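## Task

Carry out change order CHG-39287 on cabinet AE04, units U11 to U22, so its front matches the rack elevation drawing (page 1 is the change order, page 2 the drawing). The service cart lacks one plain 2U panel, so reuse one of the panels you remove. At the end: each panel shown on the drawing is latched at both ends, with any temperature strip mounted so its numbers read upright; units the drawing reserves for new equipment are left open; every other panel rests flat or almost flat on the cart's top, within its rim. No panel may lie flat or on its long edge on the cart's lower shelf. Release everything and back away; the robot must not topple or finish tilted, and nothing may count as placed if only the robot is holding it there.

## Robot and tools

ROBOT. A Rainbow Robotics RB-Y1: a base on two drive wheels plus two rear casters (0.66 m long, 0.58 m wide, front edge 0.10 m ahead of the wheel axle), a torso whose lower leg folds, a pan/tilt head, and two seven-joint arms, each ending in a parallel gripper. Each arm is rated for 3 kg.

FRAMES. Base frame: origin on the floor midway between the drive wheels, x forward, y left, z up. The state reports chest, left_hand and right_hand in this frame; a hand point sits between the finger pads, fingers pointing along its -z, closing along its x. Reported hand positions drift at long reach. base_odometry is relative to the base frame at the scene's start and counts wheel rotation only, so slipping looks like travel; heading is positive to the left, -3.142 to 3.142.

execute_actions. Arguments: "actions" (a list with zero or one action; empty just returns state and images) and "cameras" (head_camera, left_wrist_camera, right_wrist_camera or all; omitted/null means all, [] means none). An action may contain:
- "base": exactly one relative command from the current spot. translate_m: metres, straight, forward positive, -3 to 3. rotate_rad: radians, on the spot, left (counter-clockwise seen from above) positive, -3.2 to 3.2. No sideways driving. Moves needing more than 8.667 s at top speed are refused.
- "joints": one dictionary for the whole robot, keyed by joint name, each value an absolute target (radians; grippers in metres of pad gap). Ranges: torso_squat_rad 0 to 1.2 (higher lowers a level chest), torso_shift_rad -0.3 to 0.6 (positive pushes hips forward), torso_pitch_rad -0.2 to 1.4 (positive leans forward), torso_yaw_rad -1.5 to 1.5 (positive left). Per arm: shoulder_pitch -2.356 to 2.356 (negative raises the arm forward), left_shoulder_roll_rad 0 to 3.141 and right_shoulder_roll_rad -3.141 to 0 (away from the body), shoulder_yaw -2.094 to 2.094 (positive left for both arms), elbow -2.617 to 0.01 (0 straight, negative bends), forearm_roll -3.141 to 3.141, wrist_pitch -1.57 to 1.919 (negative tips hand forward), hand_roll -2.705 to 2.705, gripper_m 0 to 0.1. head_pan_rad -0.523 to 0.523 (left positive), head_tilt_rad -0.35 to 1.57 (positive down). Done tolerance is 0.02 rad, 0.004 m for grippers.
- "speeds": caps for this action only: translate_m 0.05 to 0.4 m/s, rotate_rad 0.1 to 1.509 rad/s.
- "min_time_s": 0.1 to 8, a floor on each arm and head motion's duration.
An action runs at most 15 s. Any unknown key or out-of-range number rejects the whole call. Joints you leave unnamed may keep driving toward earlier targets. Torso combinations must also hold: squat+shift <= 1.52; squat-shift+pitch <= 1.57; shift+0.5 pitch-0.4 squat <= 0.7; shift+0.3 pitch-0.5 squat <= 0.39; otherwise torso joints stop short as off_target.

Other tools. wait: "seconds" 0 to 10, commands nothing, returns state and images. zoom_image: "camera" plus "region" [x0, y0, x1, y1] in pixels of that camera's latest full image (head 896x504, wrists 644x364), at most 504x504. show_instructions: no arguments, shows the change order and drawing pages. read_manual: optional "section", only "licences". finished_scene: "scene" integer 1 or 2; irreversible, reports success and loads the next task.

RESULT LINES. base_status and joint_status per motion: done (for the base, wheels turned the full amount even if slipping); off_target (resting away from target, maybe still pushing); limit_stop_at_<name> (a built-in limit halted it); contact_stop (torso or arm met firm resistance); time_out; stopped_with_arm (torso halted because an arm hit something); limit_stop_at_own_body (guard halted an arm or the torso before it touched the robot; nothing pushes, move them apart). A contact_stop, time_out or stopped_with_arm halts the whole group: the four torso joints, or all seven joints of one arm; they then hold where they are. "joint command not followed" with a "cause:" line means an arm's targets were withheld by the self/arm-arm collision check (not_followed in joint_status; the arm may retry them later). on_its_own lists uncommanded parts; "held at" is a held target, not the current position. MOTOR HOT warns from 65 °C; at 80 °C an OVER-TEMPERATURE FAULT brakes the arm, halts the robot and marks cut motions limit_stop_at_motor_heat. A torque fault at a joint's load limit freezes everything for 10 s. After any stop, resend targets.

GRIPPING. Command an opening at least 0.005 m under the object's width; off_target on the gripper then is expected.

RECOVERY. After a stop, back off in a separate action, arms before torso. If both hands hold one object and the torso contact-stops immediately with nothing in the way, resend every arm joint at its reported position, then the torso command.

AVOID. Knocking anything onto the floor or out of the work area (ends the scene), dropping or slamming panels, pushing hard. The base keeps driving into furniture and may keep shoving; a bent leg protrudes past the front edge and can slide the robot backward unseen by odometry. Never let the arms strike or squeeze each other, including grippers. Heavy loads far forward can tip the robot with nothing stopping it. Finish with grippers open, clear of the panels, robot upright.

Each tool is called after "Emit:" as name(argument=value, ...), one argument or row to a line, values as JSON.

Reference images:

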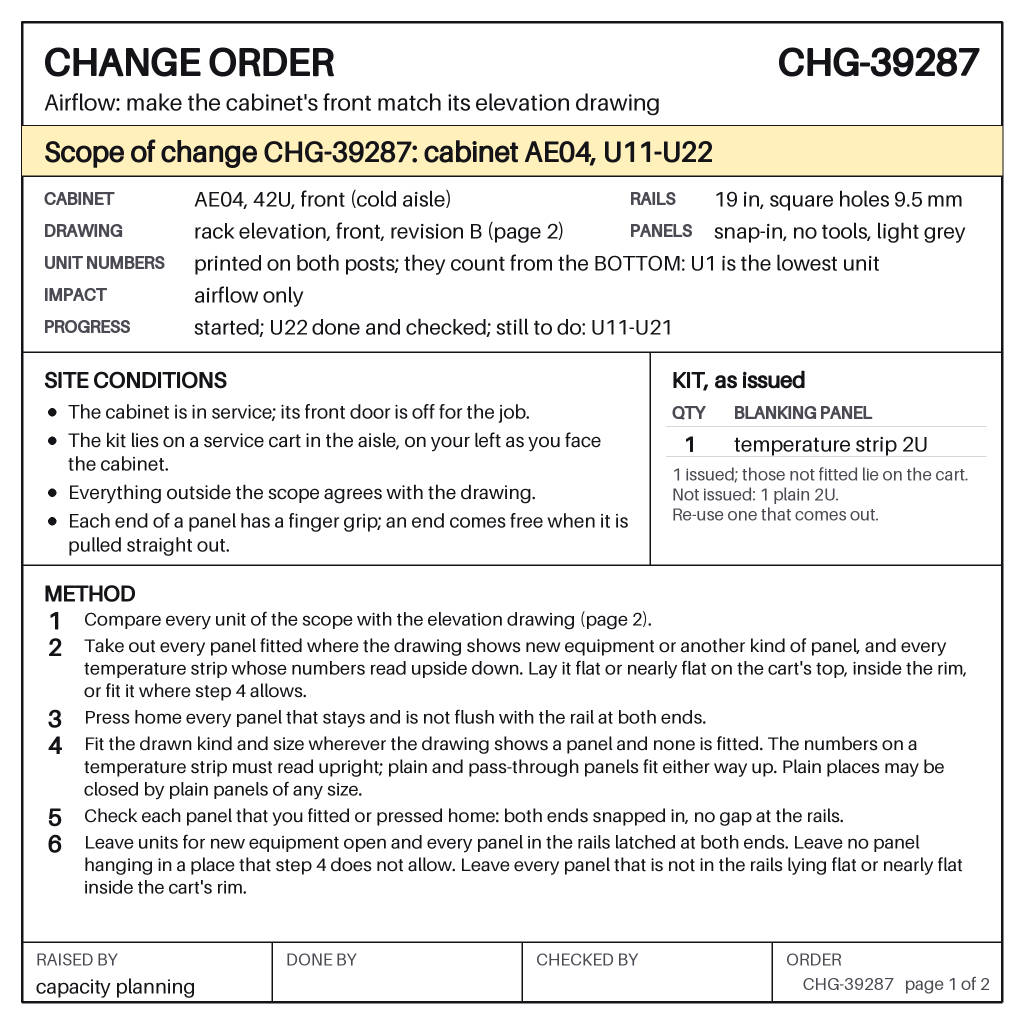

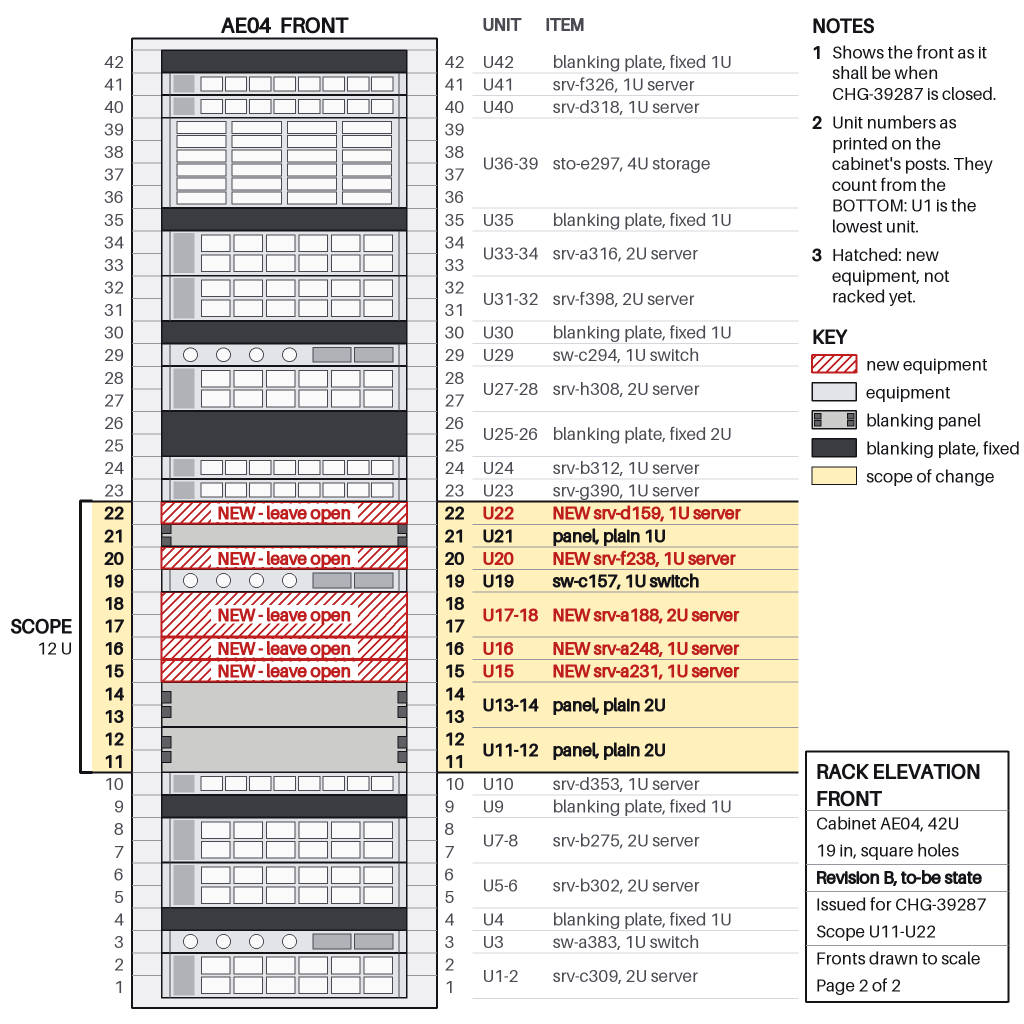

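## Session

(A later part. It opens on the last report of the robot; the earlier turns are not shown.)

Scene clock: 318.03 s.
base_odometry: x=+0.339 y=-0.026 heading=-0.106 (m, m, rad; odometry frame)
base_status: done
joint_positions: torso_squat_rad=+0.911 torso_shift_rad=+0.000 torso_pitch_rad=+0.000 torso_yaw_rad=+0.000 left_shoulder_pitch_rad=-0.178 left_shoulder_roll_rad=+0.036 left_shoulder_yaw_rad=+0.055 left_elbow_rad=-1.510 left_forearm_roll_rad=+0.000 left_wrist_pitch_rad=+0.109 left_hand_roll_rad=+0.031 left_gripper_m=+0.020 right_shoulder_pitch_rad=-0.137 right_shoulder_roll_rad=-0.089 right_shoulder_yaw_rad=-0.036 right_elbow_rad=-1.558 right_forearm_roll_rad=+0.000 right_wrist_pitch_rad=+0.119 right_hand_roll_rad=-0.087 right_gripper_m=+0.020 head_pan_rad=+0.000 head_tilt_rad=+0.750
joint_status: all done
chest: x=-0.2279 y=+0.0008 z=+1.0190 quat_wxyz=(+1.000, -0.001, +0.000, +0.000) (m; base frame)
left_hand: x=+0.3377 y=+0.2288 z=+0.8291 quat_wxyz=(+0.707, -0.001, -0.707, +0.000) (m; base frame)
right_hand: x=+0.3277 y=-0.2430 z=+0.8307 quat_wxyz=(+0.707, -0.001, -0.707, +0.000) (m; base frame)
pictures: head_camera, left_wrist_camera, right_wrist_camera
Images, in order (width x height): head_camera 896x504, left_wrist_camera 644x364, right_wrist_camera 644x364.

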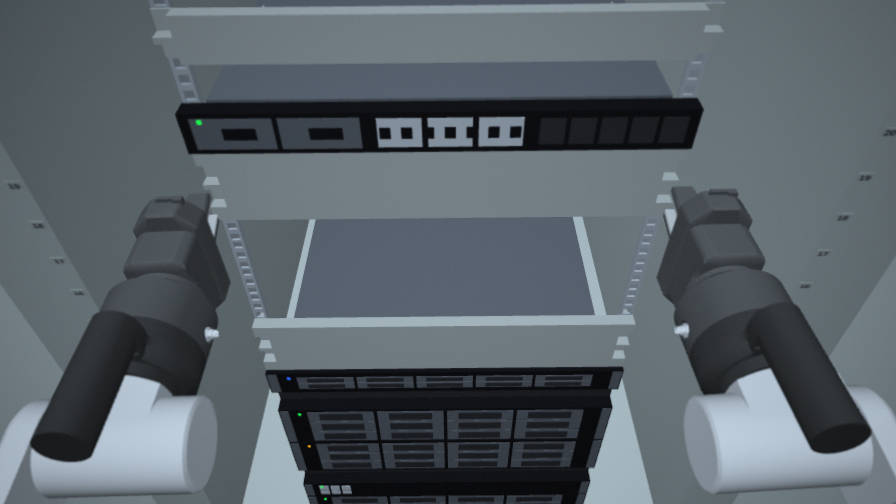

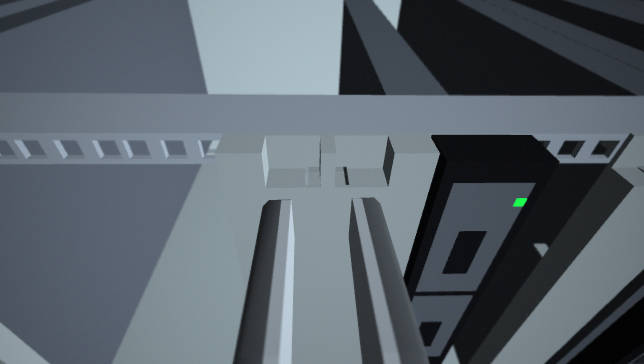

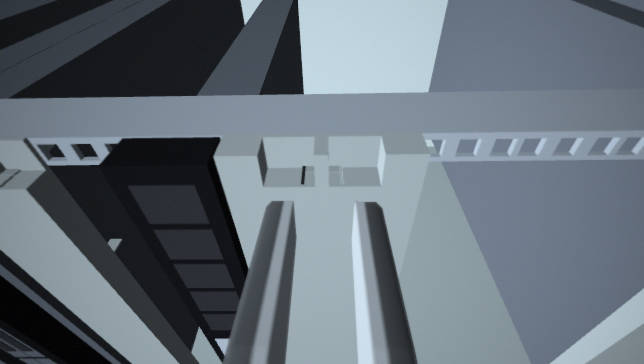

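Emit:
execute_actions(
  actions=[
    {"base": {"translate_m": 0.026}, "joints": {"torso_squat_rad": 0.908, "left_shoulder_pitch_rad": -0.1776, "left_shoulder_roll_rad": 0.0522, "left_shoulder_yaw_rad": 0.0525, "left_hand_roll_rad": 0.0477, "right_shoulder_pitch_rad": -0.1365, "right_shoulder_roll_rad": -0.1002, "right_shoulder_yaw_rad": -0.0338, "right_hand_roll_rad": -0.098}, "speeds": {"translate_m": 0.05}},
  ],
)

Scene clock: 345.90 s.
base_odometry: x=+0.365 y=-0.028 heading=-0.107 (m, m, rad; odometry frame)
base_status: done
joint_positions: torso_squat_rad=+0.908 torso_shift_rad=+0.000 torso_pitch_rad=+0.000 torso_yaw_rad=+0.000 left_shoulder_pitch_rad=-0.177 left_shoulder_roll_rad=+0.052 left_shoulder_yaw_rad=+0.053 left_elbow_rad=-1.510 left_forearm_roll_rad=+0.000 left_wrist_pitch_rad=+0.109 left_hand_roll_rad=+0.048 left_gripper_m=+0.020 right_shoulder_pitch_rad=-0.136 right_shoulder_roll_rad=-0.100 right_shoulder_yaw_rad=-0.034 right_elbow_rad=-1.558 right_forearm_roll_rad=+0.000 right_wrist_pitch_rad=+0.119 right_hand_roll_rad=-0.098 right_gripper_m=+0.020 head_pan_rad=+0.000 head_tilt_rad=+0.750
joint_status: all done
chest: x=-0.2279 y=+0.0008 z=+1.0207 quat_wxyz=(+1.000, -0.001, +0.000, +0.000) (m; base frame)
left_hand: x=+0.3377 y=+0.2334 z=+0.8309 quat_wxyz=(+0.707, +0.000, -0.707, +0.001) (m; base frame)
right_hand: x=+0.3277 y=-0.2459 z=+0.8326 quat_wxyz=(+0.707, +0.000, -0.707, +0.000) (m; base frame)
pictures: head_camera, left_wrist_camera, right_wrist_camera
Images, in order (width x height): head_camera 896x504, left_wrist_camera 644x364, right_wrist_camera 644x364.

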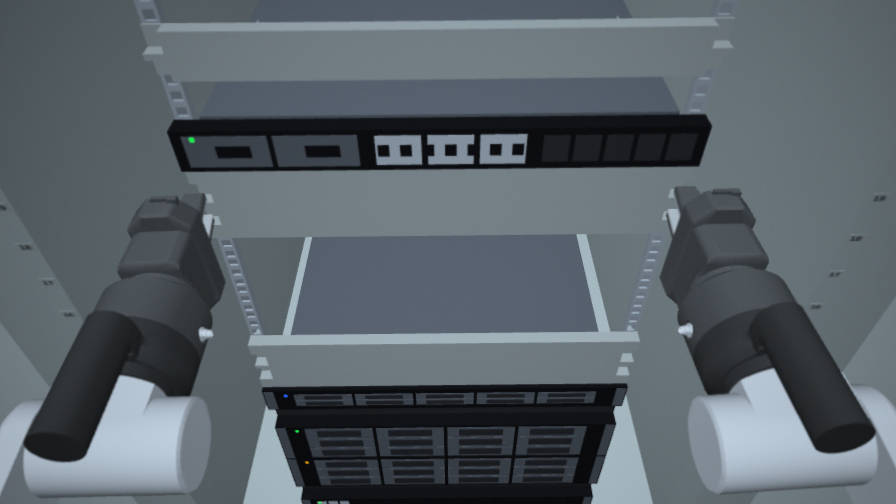

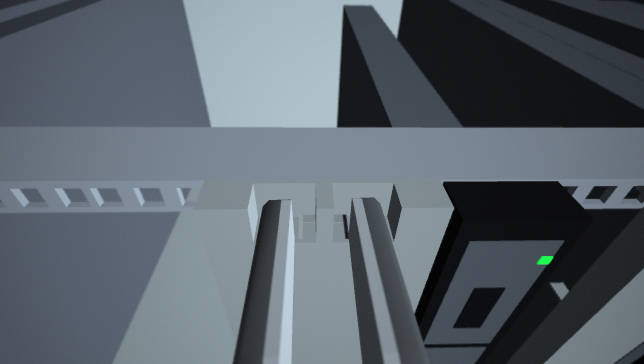

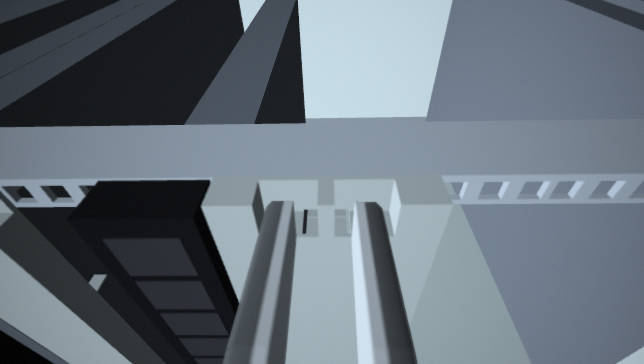

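Emit:
zoom_image(
  camera="left_wrist_camera",
  region=[180, 160, 480, 290],
)

Emit:
zoom_image(
  camera="right_wrist_camera",
  region=[180, 160, 480, 290],
)

Region (180, 160, 480, 290) of left_wrist_camera's 644x364 image, scaled by 1.680, with more detail than that image has; it fills the top 218 rows of this view, and the rest is white.

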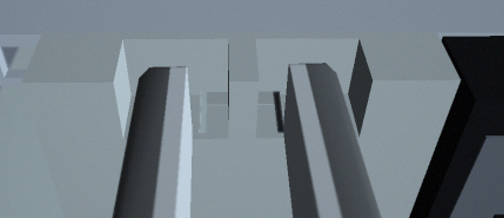

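Region (180, 160, 480, 290) of right_wrist_camera's 644x364 image, scaled by 1.680, with more detail than that image has; it fills the top 218 rows of this view, and the rest is white.

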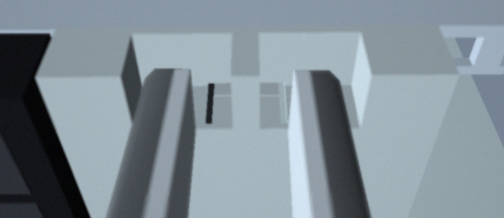

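Emit:
execute_actions(
  actions=[
    {"base": {"translate_m": 0.014}, "speeds": {"translate_m": 0.05}},
  ],
)

Scene clock: 355.43 s.
base_odometry: x=+0.379 y=-0.030 heading=-0.108 (m, m, rad; odometry frame)
base_status: done
joint_positions: torso_squat_rad=+0.908 torso_shift_rad=+0.000 torso_pitch_rad=+0.000 torso_yaw_rad=+0.000 left_shoulder_pitch_rad=-0.177 left_shoulder_roll_rad=+0.052 left_shoulder_yaw_rad=+0.053 left_elbow_rad=-1.510 left_forearm_roll_rad=+0.000 left_wrist_pitch_rad=+0.109 left_hand_roll_rad=+0.048 left_gripper_m=+0.020 right_shoulder_pitch_rad=-0.136 right_shoulder_roll_rad=-0.100 right_shoulder_yaw_rad=-0.034 right_elbow_rad=-1.558 right_forearm_roll_rad=+0.000 right_wrist_pitch_rad=+0.119 right_hand_roll_rad=-0.098 right_gripper_m=+0.020 head_pan_rad=+0.000 head_tilt_rad=+0.750
joint_status: not commanded
chest: x=-0.2279 y=+0.0008 z=+1.0206 quat_wxyz=(+1.000, -0.001, +0.000, +0.000) (m; base frame)
left_hand: x=+0.3377 y=+0.2334 z=+0.8309 quat_wxyz=(+0.707, +0.000, -0.707, +0.001) (m; base frame)
right_hand: x=+0.3277 y=-0.2459 z=+0.8326 quat_wxyz=(+0.707, +0.000, -0.707, +0.000) (m; base frame)
pictures: head_camera, left_wrist_camera, right_wrist_camera
Images, in order (width x height): head_camera 896x504, left_wrist_camera 644x364, right_wrist_camera 644x364.

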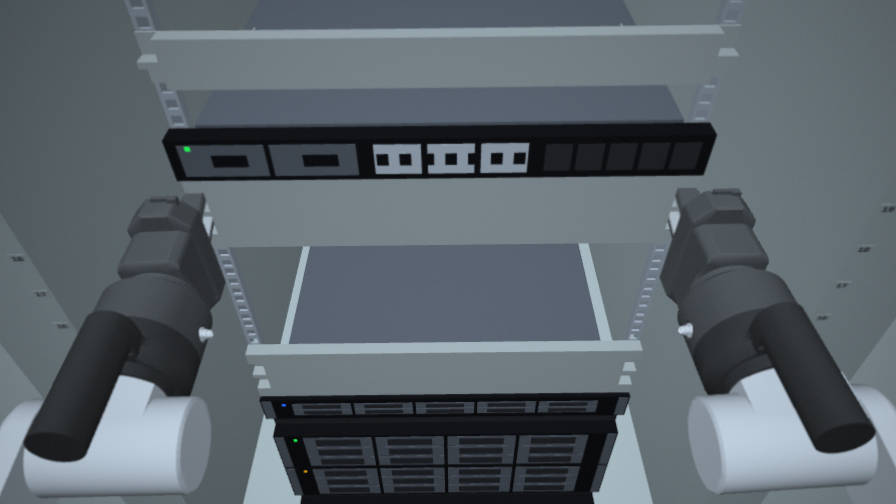

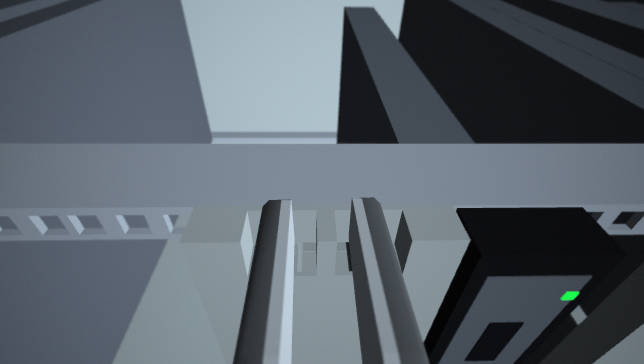

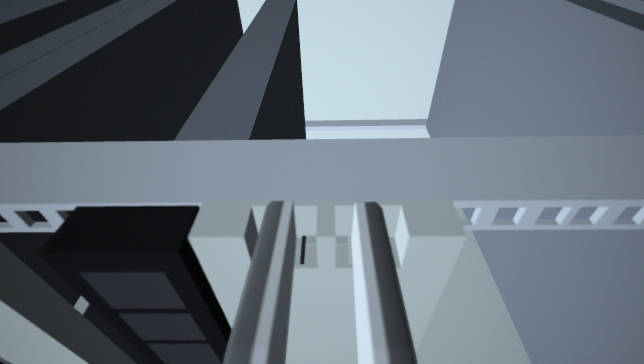

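Emit:
execute_actions(
  actions=[
    {"joints": {"left_gripper_m": 0.0, "right_gripper_m": 0.0}},
  ],
)

Scene clock: 358.80 s.
base_odometry: x=+0.379 y=-0.030 heading=-0.108 (m, m, rad; odometry frame)
base_status: not commanded
joint_positions: torso_squat_rad=+0.908 torso_shift_rad=+0.000 torso_pitch_rad=+0.000 torso_yaw_rad=+0.000 left_shoulder_pitch_rad=-0.178 left_shoulder_roll_rad=+0.052 left_shoulder_yaw_rad=+0.053 left_elbow_rad=-1.510 left_forearm_roll_rad=+0.000 left_wrist_pitch_rad=+0.109 left_hand_roll_rad=+0.048 left_gripper_m=+0.006 right_shoulder_pitch_rad=-0.136 right_shoulder_roll_rad=-0.100 right_shoulder_yaw_rad=-0.034 right_elbow_rad=-1.558 right_forearm_roll_rad=+0.000 right_wrist_pitch_rad=+0.119 right_hand_roll_rad=-0.098 right_gripper_m=+0.005 head_pan_rad=+0.000 head_tilt_rad=+0.750
joint_status: left_gripper_m off_target (ended at +0.006, target +0.000); right_gripper_m off_target (ended at +0.005, target +0.000)
chest: x=-0.2279 y=+0.0008 z=+1.0206 quat_wxyz=(+1.000, -0.001, +0.000, +0.000) (m; base frame)
left_hand: x=+0.3378 y=+0.2334 z=+0.8314 quat_wxyz=(+0.707, -0.001, -0.707, +0.000) (m; base frame)
right_hand: x=+0.3277 y=-0.2459 z=+0.8325 quat_wxyz=(+0.707, -0.001, -0.707, +0.000) (m; base frame)
pictures: head_camera, left_wrist_camera, right_wrist_camera
Images, in order (width x height): head_camera 896x504, left_wrist_camera 644x364, right_wrist_camera 644x364.

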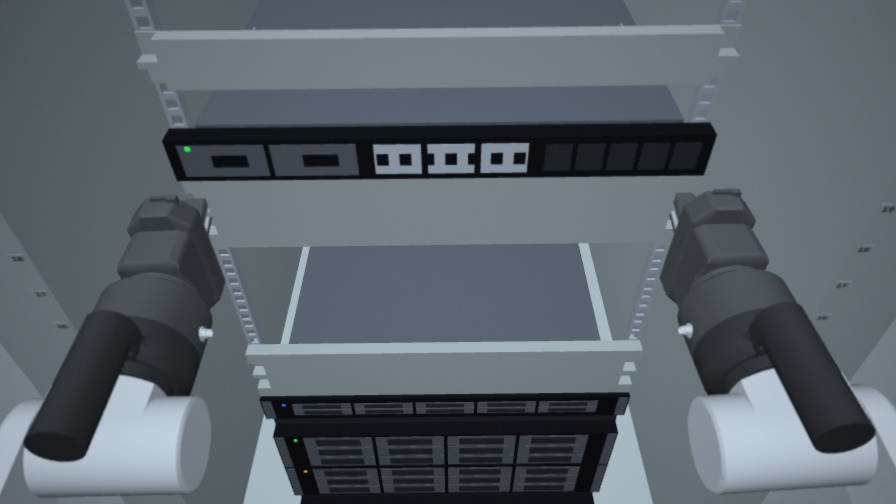

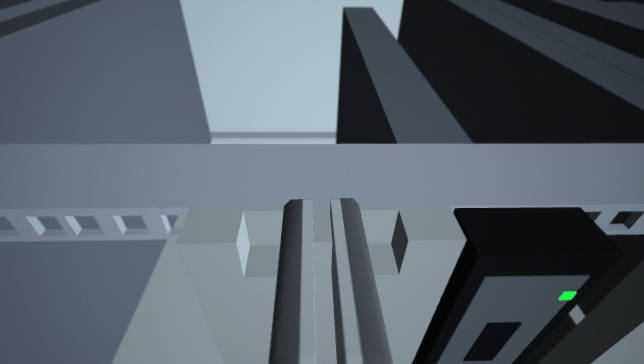

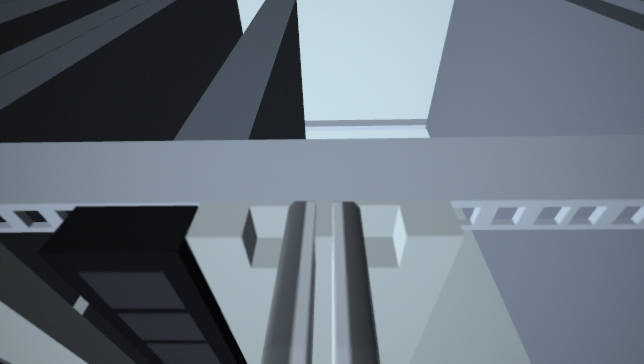

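Emit:
execute_actions(
  actions=[
    {"base": {"translate_m": -0.03}, "speeds": {"translate_m": 0.05}},
  ],
)

Scene clock: 361.97 s.
base_odometry: x=+0.349 y=-0.027 heading=-0.107 (m, m, rad; odometry frame)
base_status: done
joint_positions: torso_squat_rad=+0.908 torso_shift_rad=+0.000 torso_pitch_rad=+0.000 torso_yaw_rad=+0.000 left_shoulder_pitch_rad=-0.177 left_shoulder_roll_rad=+0.052 left_shoulder_yaw_rad=+0.053 left_elbow_rad=-1.510 left_forearm_roll_rad=+0.000 left_wrist_pitch_rad=+0.109 left_hand_roll_rad=+0.048 left_gripper_m=+0.006 right_shoulder_pitch_rad=-0.136 right_shoulder_roll_rad=-0.100 right_shoulder_yaw_rad=-0.034 right_elbow_rad=-1.558 right_forearm_roll_rad=+0.000 right_wrist_pitch_rad=+0.119 right_hand_roll_rad=-0.098 right_gripper_m=+0.005 head_pan_rad=+0.000 head_tilt_rad=+0.750
joint_status: not commanded
chest: x=-0.2279 y=+0.0008 z=+1.0206 quat_wxyz=(+1.000, -0.001, +0.000, +0.000) (m; base frame)
left_hand: x=+0.3377 y=+0.2335 z=+0.8310 quat_wxyz=(+0.707, +0.000, -0.707, +0.000) (m; base frame)
right_hand: x=+0.3276 y=-0.2459 z=+0.8325 quat_wxyz=(+0.707, -0.001, -0.707, +0.000) (m; base frame)
pictures: head_camera, left_wrist_camera, right_wrist_camera
Images, in order (width x height): head_camera 896x504, left_wrist_camera 644x364, right_wrist_camera 644x364.

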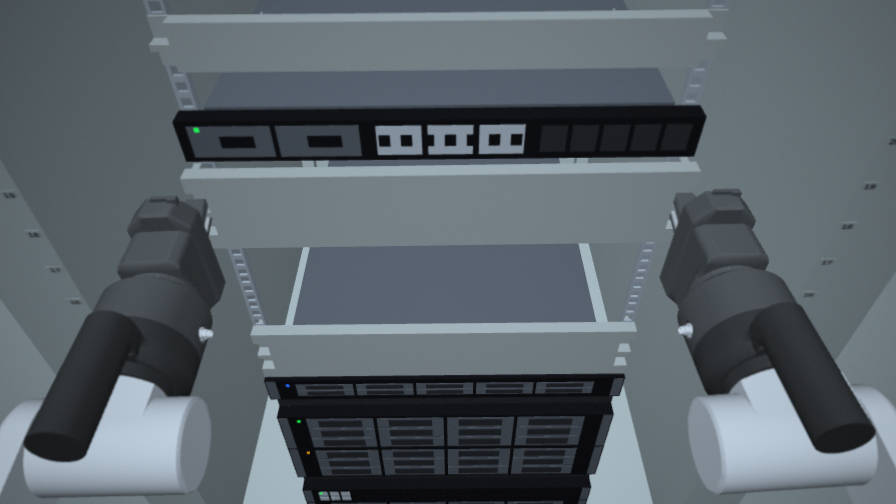

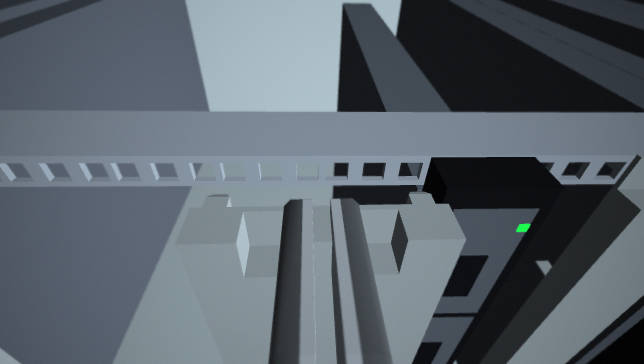

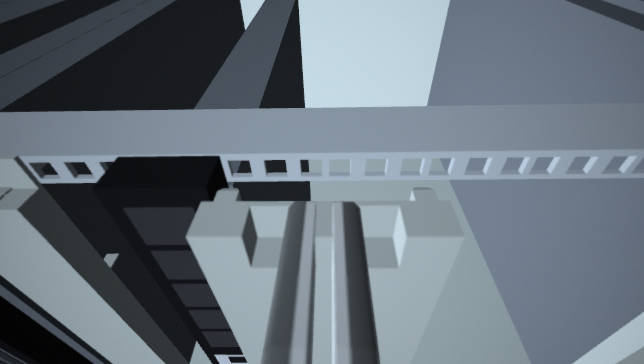

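Emit:
execute_actions(
  actions=[
    {"base": {"translate_m": -0.03}, "speeds": {"translate_m": 0.05}},
  ],
  cameras=[],
)

Emit:
execute_actions(
  actions=[
    {"joints": {"torso_squat_rad": 1.17, "left_shoulder_pitch_rad": -0.1818, "left_shoulder_roll_rad": 0.0491, "left_shoulder_yaw_rad": 0.0543, "left_elbow_rad": -1.4273, "left_wrist_pitch_rad": 0.030, "left_hand_roll_rad": 0.0444, "right_shoulder_pitch_rad": -0.1399, "right_shoulder_roll_rad": -0.0936, "right_shoulder_yaw_rad": -0.0356, "right_elbow_rad": -1.4769, "right_wrist_pitch_rad": 0.0414, "right_hand_roll_rad": -0.0912, "head_tilt_rad": 0.8}, "min_time_s": 1.5},
  ],
)

Scene clock: 393.80 s.
base_odometry: x=+0.320 y=-0.023 heading=-0.105 (m, m, rad; odometry frame)
base_status: done
joint_positions: torso_squat_rad=+0.908 torso_shift_rad=+0.000 torso_pitch_rad=+0.000 torso_yaw_rad=+0.000 left_shoulder_pitch_rad=-0.177 left_shoulder_roll_rad=+0.052 left_shoulder_yaw_rad=+0.053 left_elbow_rad=-1.510 left_forearm_roll_rad=+0.000 left_wrist_pitch_rad=+0.109 left_hand_roll_rad=+0.048 left_gripper_m=+0.006 right_shoulder_pitch_rad=-0.136 right_shoulder_roll_rad=-0.100 right_shoulder_yaw_rad=-0.034 right_elbow_rad=-1.558 right_forearm_roll_rad=+0.000 right_wrist_pitch_rad=+0.119 right_hand_roll_rad=-0.098 right_gripper_m=+0.005 head_pan_rad=+0.000 head_tilt_rad=+0.750
joint_status: not commanded
chest: x=-0.2279 y=+0.0008 z=+1.0206 quat_wxyz=(+1.000, -0.001, +0.000, +0.000) (m; base frame)
left_hand: x=+0.3377 y=+0.2335 z=+0.8309 quat_wxyz=(+0.707, +0.000, -0.707, +0.001) (m; base frame)
right_hand: x=+0.3276 y=-0.2459 z=+0.8325 quat_wxyz=(+0.707, -0.001, -0.707, +0.000) (m; base frame)
pictures: none
No camera images: the call's "cameras" was empty. Leave "cameras" out to get every camera's image.

Scene clock: 395.60 s.
base_odometry: x=+0.320 y=-0.023 heading=-0.105 (m, m, rad; odometry frame)
base_status: not commanded
joint_positions: torso_squat_rad=+1.170 torso_shift_rad=+0.000 torso_pitch_rad=+0.000 torso_yaw_rad=+0.000 left_shoulder_pitch_rad=-0.181 left_shoulder_roll_rad=+0.049 left_shoulder_yaw_rad=+0.054 left_elbow_rad=-1.427 left_forearm_roll_rad=+0.000 left_wrist_pitch_rad=+0.030 left_hand_roll_rad=+0.044 left_gripper_m=+0.006 right_shoulder_pitch_rad=-0.139 right_shoulder_roll_rad=-0.094 right_shoulder_yaw_rad=-0.035 right_elbow_rad=-1.477 right_forearm_roll_rad=+0.000 right_wrist_pitch_rad=+0.042 right_hand_roll_rad=-0.091 right_gripper_m=+0.005 head_pan_rad=+0.000 head_tilt_rad=+0.800
joint_status: all done
chest: x=-0.2281 y=+0.0006 z=+0.8630 quat_wxyz=(+1.000, -0.001, +0.000, +0.000) (m; base frame)
left_hand: x=+0.3375 y=+0.2333 z=+0.6532 quat_wxyz=(+0.707, +0.000, -0.707, +0.000) (m; base frame)
right_hand: x=+0.3275 y=-0.2460 z=+0.6548 quat_wxyz=(+0.707, -0.001, -0.707, +0.001) (m; base frame)
pictures: head_camera, left_wrist_camera, right_wrist_camera
Images, in order (width x height): head_camera 896x504, left_wrist_camera 644x364, right_wrist_camera 644x364.

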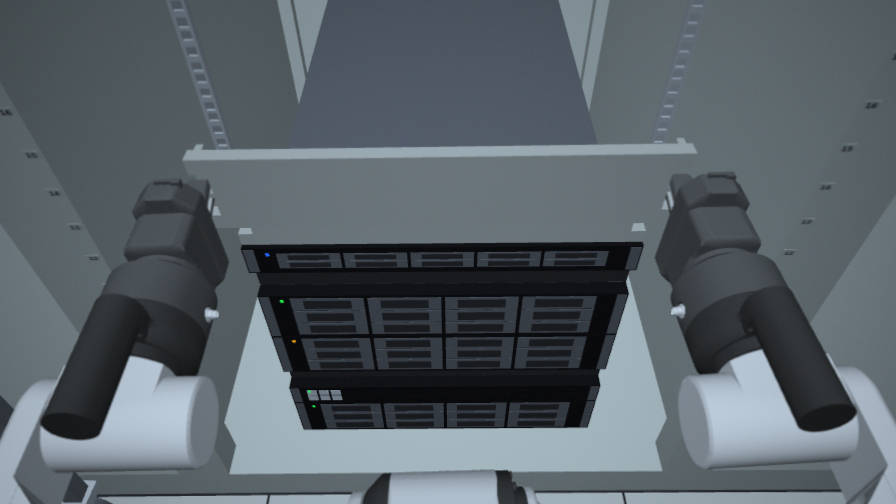

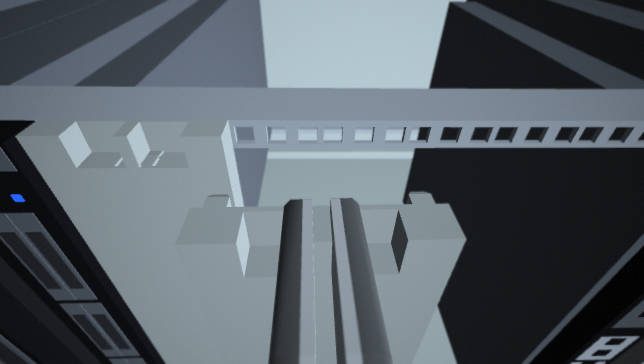

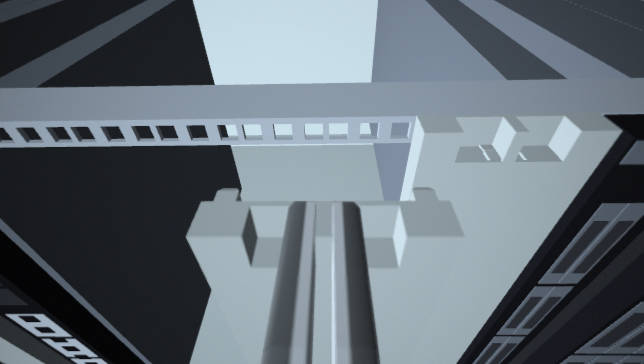

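Emit:
execute_actions(
  actions=[
    {"base": {"translate_m": 0.035}, "speeds": {"translate_m": 0.05}},
  ],
)

Scene clock: 399.10 s.
base_odometry: x=+0.354 y=-0.027 heading=-0.106 (m, m, rad; odometry frame)
base_status: done
joint_positions: torso_squat_rad=+1.170 torso_shift_rad=+0.000 torso_pitch_rad=+0.000 torso_yaw_rad=+0.000 left_shoulder_pitch_rad=-0.181 left_shoulder_roll_rad=+0.049 left_shoulder_yaw_rad=+0.054 left_elbow_rad=-1.427 left_forearm_roll_rad=+0.000 left_wrist_pitch_rad=+0.030 left_hand_roll_rad=+0.044 left_gripper_m=+0.006 right_shoulder_pitch_rad=-0.139 right_shoulder_roll_rad=-0.094 right_shoulder_yaw_rad=-0.035 right_elbow_rad=-1.477 right_forearm_roll_rad=+0.000 right_wrist_pitch_rad=+0.042 right_hand_roll_rad=-0.091 right_gripper_m=+0.005 head_pan_rad=+0.000 head_tilt_rad=+0.800
joint_status: not commanded
chest: x=-0.2280 y=+0.0006 z=+0.8630 quat_wxyz=(+1.000, -0.001, +0.000, +0.000) (m; base frame)
left_hand: x=+0.3376 y=+0.2333 z=+0.6532 quat_wxyz=(+0.707, +0.000, -0.707, +0.000) (m; base frame)
right_hand: x=+0.3276 y=-0.2460 z=+0.6547 quat_wxyz=(+0.707, -0.001, -0.707, +0.001) (m; base frame)
pictures: head_camera, left_wrist_camera, right_wrist_camera
Images, in order (width x height): head_camera 896x504, left_wrist_camera 644x364, right_wrist_camera 644x364.

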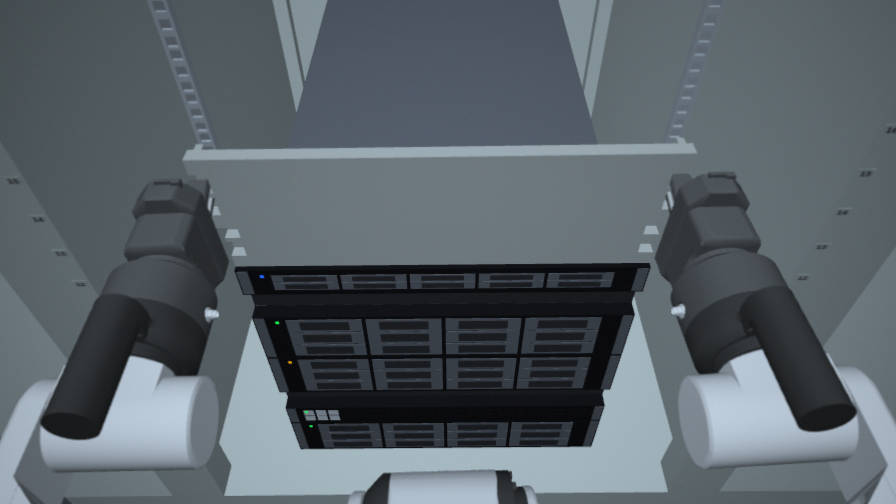

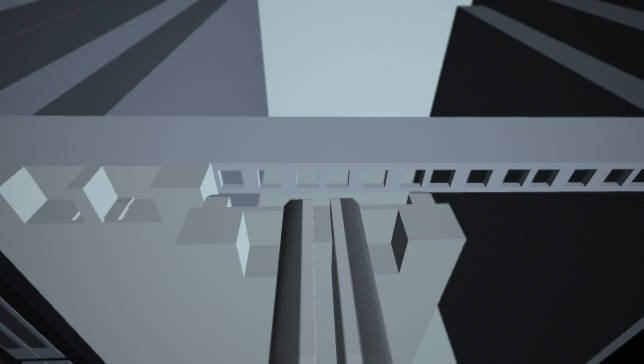

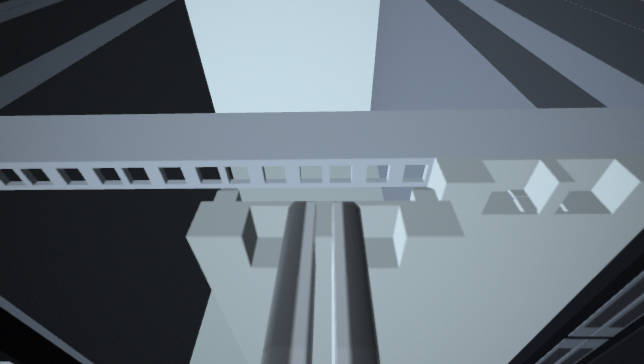

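Emit:
zoom_image(
  camera="left_wrist_camera",
  region=[160, 140, 480, 280],
)

Emit:
zoom_image(
  camera="right_wrist_camera",
  region=[170, 140, 490, 280],
)

Region (160, 140, 480, 280) of left_wrist_camera's 644x364 image, scaled by 1.575, with more detail than that image has; it fills the top 220 rows of this view, and the rest is white.

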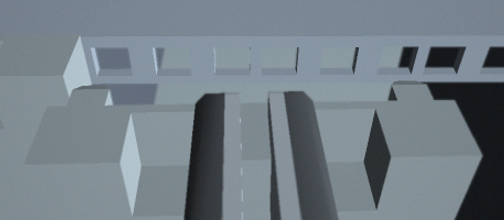

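Region (170, 140, 490, 280) of right_wrist_camera's 644x364 image, scaled by 1.575, with more detail than that image has; it fills the top 220 rows of this view, and the rest is white.

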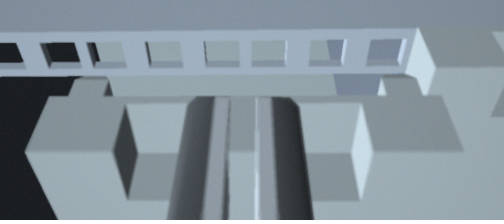

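Emit:
execute_actions(
  actions=[
    {"base": {"translate_m": 0.015}, "speeds": {"translate_m": 0.05}},
  ],
)

Scene clock: 414.50 s.
base_odometry: x=+0.369 y=-0.029 heading=-0.107 (m, m, rad; odometry frame)
base_status: done
joint_positions: torso_squat_rad=+1.170 torso_shift_rad=+0.000 torso_pitch_rad=+0.000 torso_yaw_rad=+0.000 left_shoulder_pitch_rad=-0.182 left_shoulder_roll_rad=+0.049 left_shoulder_yaw_rad=+0.054 left_elbow_rad=-1.428 left_forearm_roll_rad=+0.000 left_wrist_pitch_rad=+0.030 left_hand_roll_rad=+0.044 left_gripper_m=+0.006 right_shoulder_pitch_rad=-0.140 right_shoulder_roll_rad=-0.094 right_shoulder_yaw_rad=-0.035 right_elbow_rad=-1.477 right_forearm_roll_rad=+0.000 right_wrist_pitch_rad=+0.042 right_hand_roll_rad=-0.091 right_gripper_m=+0.005 head_pan_rad=+0.000 head_tilt_rad=+0.800
joint_status: not commanded
chest: x=-0.2280 y=+0.0006 z=+0.8630 quat_wxyz=(+1.000, -0.001, +0.000, +0.000) (m; base frame)
left_hand: x=+0.3377 y=+0.2333 z=+0.6538 quat_wxyz=(+0.707, +0.000, -0.707, +0.000) (m; base frame)
right_hand: x=+0.3276 y=-0.2460 z=+0.6548 quat_wxyz=(+0.707, -0.001, -0.707, +0.001) (m; base frame)
pictures: head_camera, left_wrist_camera, right_wrist_camera
Images, in order (width x height): head_camera 896x504, left_wrist_camera 644x364, right_wrist_camera 644x364.

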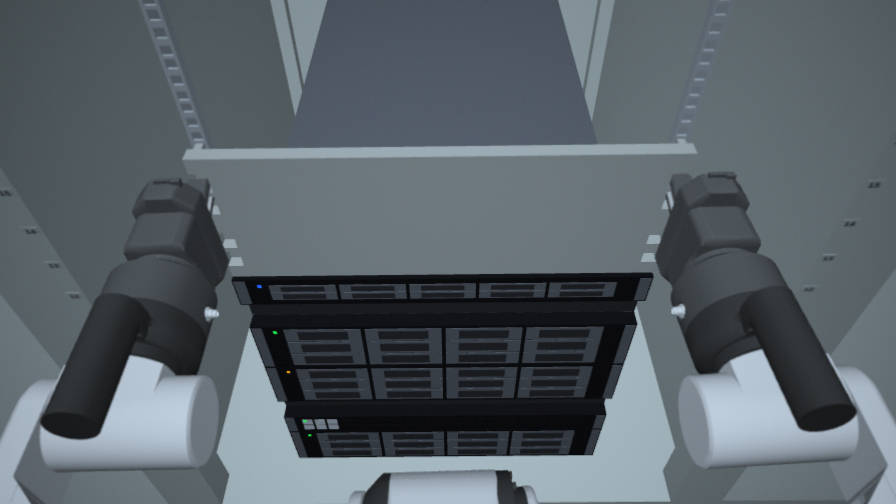

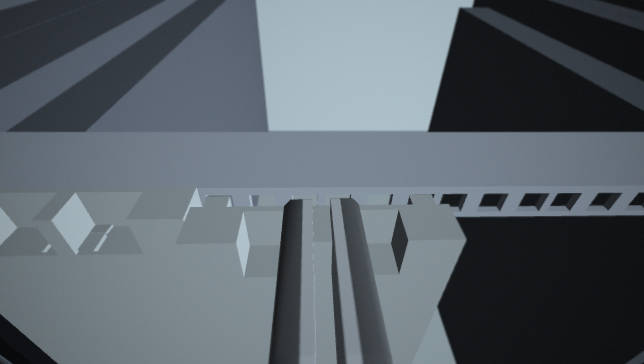

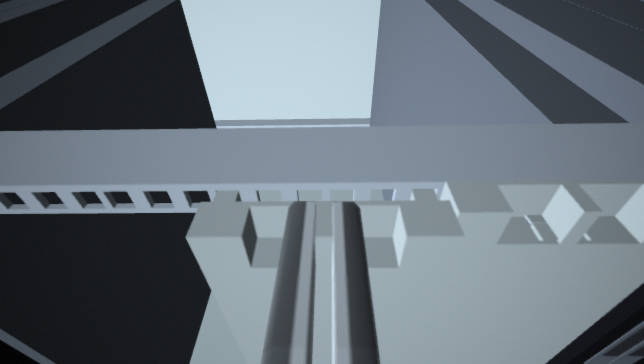

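Emit:
execute_actions(
  actions=[
    {"base": {"translate_m": 0.011}, "speeds": {"translate_m": 0.05}},
  ],
)

Scene clock: 420.63 s.
base_odometry: x=+0.380 y=-0.030 heading=-0.108 (m, m, rad; odometry frame)
base_status: done
joint_positions: torso_squat_rad=+1.170 torso_shift_rad=+0.000 torso_pitch_rad=-0.001 torso_yaw_rad=+0.000 left_shoulder_pitch_rad=-0.181 left_shoulder_roll_rad=+0.049 left_shoulder_yaw_rad=+0.054 left_elbow_rad=-1.428 left_forearm_roll_rad=+0.000 left_wrist_pitch_rad=+0.030 left_hand_roll_rad=+0.044 left_gripper_m=+0.006 right_shoulder_pitch_rad=-0.139 right_shoulder_roll_rad=-0.094 right_shoulder_yaw_rad=-0.035 right_elbow_rad=-1.477 right_forearm_roll_rad=+0.000 right_wrist_pitch_rad=+0.041 right_hand_roll_rad=-0.091 right_gripper_m=+0.005 head_pan_rad=+0.000 head_tilt_rad=+0.800
joint_status: not commanded
chest: x=-0.2282 y=+0.0006 z=+0.8630 quat_wxyz=(+1.000, -0.001, +0.000, +0.000) (m; base frame)
left_hand: x=+0.3375 y=+0.2333 z=+0.6537 quat_wxyz=(+0.707, +0.000, -0.707, +0.000) (m; base frame)
right_hand: x=+0.3272 y=-0.2462 z=+0.6545 quat_wxyz=(+0.707, -0.001, -0.707, +0.000) (m; base frame)
pictures: head_camera, left_wrist_camera, right_wrist_camera
Images, in order (width x height): head_camera 896x504, left_wrist_camera 644x364, right_wrist_camera 644x364.

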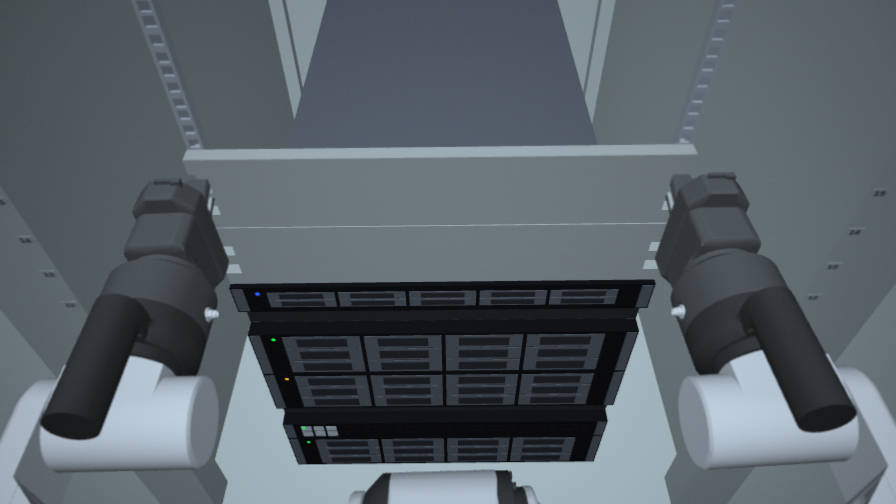

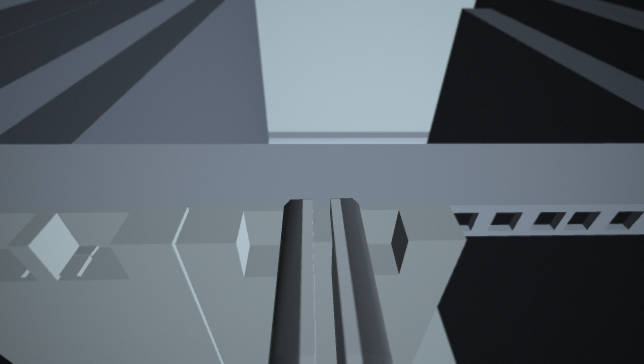

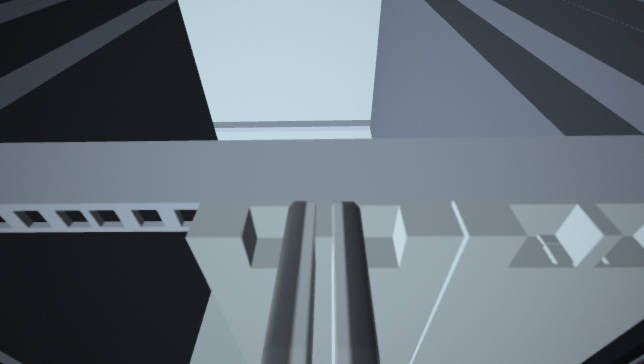

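Emit:
zoom_image(
  camera="left_wrist_camera",
  region=[0, 190, 320, 310],
)

Emit:
zoom_image(
  camera="right_wrist_camera",
  region=[324, 190, 644, 310],
)

Region (0, 190, 320, 310) of left_wrist_camera's 644x364 image, scaled by 1.575, with more detail than that image has; it fills the top 189 rows of this view, and the rest is white.

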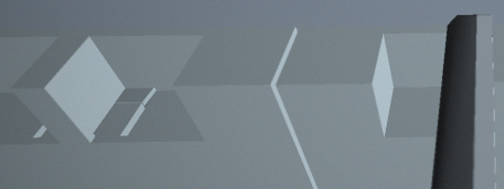

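Region (324, 190, 644, 310) of right_wrist_camera's 644x364 image, scaled by 1.575, with more detail than that image has; it fills the top 189 rows of this view, and the rest is white.

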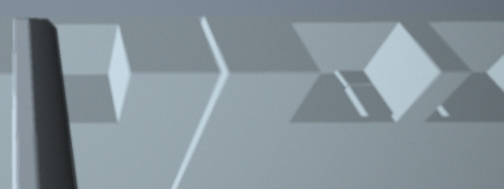

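Emit:
execute_actions(
  actions=[
    {"base": {"translate_m": 0.003}, "speeds": {"translate_m": 0.05}},
  ],
)

Scene clock: 439.57 s.
base_odometry: x=+0.382 y=-0.030 heading=-0.108 (m, m, rad; odometry frame)
base_status: done
joint_positions: torso_squat_rad=+1.170 torso_shift_rad=-0.001 torso_pitch_rad=-0.002 torso_yaw_rad=+0.000 left_shoulder_pitch_rad=-0.179 left_shoulder_roll_rad=+0.049 left_shoulder_yaw_rad=+0.054 left_elbow_rad=-1.428 left_forearm_roll_rad=+0.000 left_wrist_pitch_rad=+0.029 left_hand_roll_rad=+0.044 left_gripper_m=+0.006 right_shoulder_pitch_rad=-0.137 right_shoulder_roll_rad=-0.094 right_shoulder_yaw_rad=-0.035 right_elbow_rad=-1.477 right_forearm_roll_rad=+0.000 right_wrist_pitch_rad=+0.041 right_hand_roll_rad=-0.091 right_gripper_m=+0.005 head_pan_rad=+0.000 head_tilt_rad=+0.800
joint_status: not commanded
chest: x=-0.2287 y=+0.0006 z=+0.8629 quat_wxyz=(+1.000, -0.001, -0.001, +0.000) (m; base frame)
left_hand: x=+0.3365 y=+0.2336 z=+0.6532 quat_wxyz=(+0.707, +0.000, -0.707, +0.001) (m; base frame)
right_hand: x=+0.3266 y=-0.2464 z=+0.6542 quat_wxyz=(+0.708, -0.001, -0.707, +0.000) (m; base frame)
pictures: head_camera, left_wrist_camera, right_wrist_camera
Images, in order (width x height): head_camera 896x504, left_wrist_camera 644x364, right_wrist_camera 644x364.

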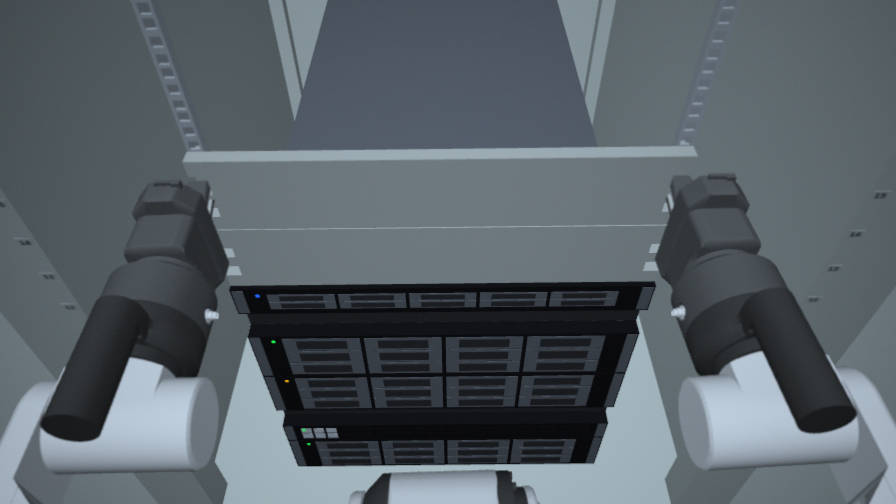

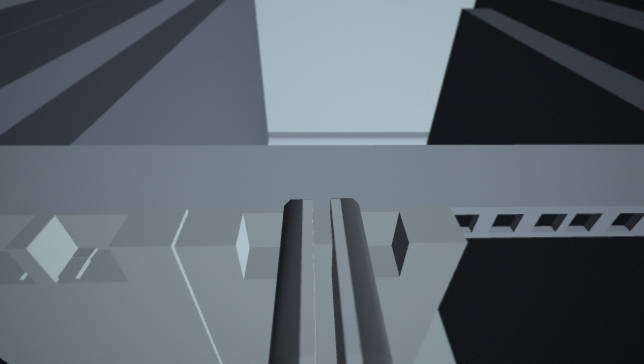

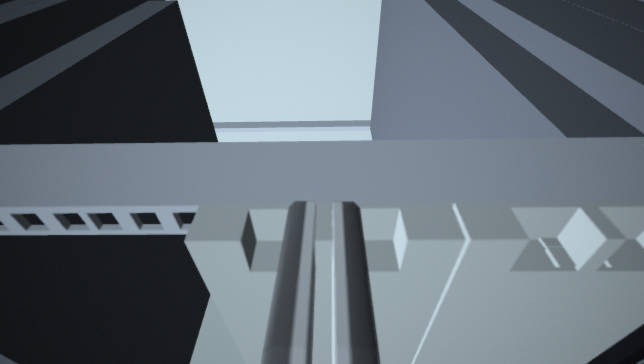

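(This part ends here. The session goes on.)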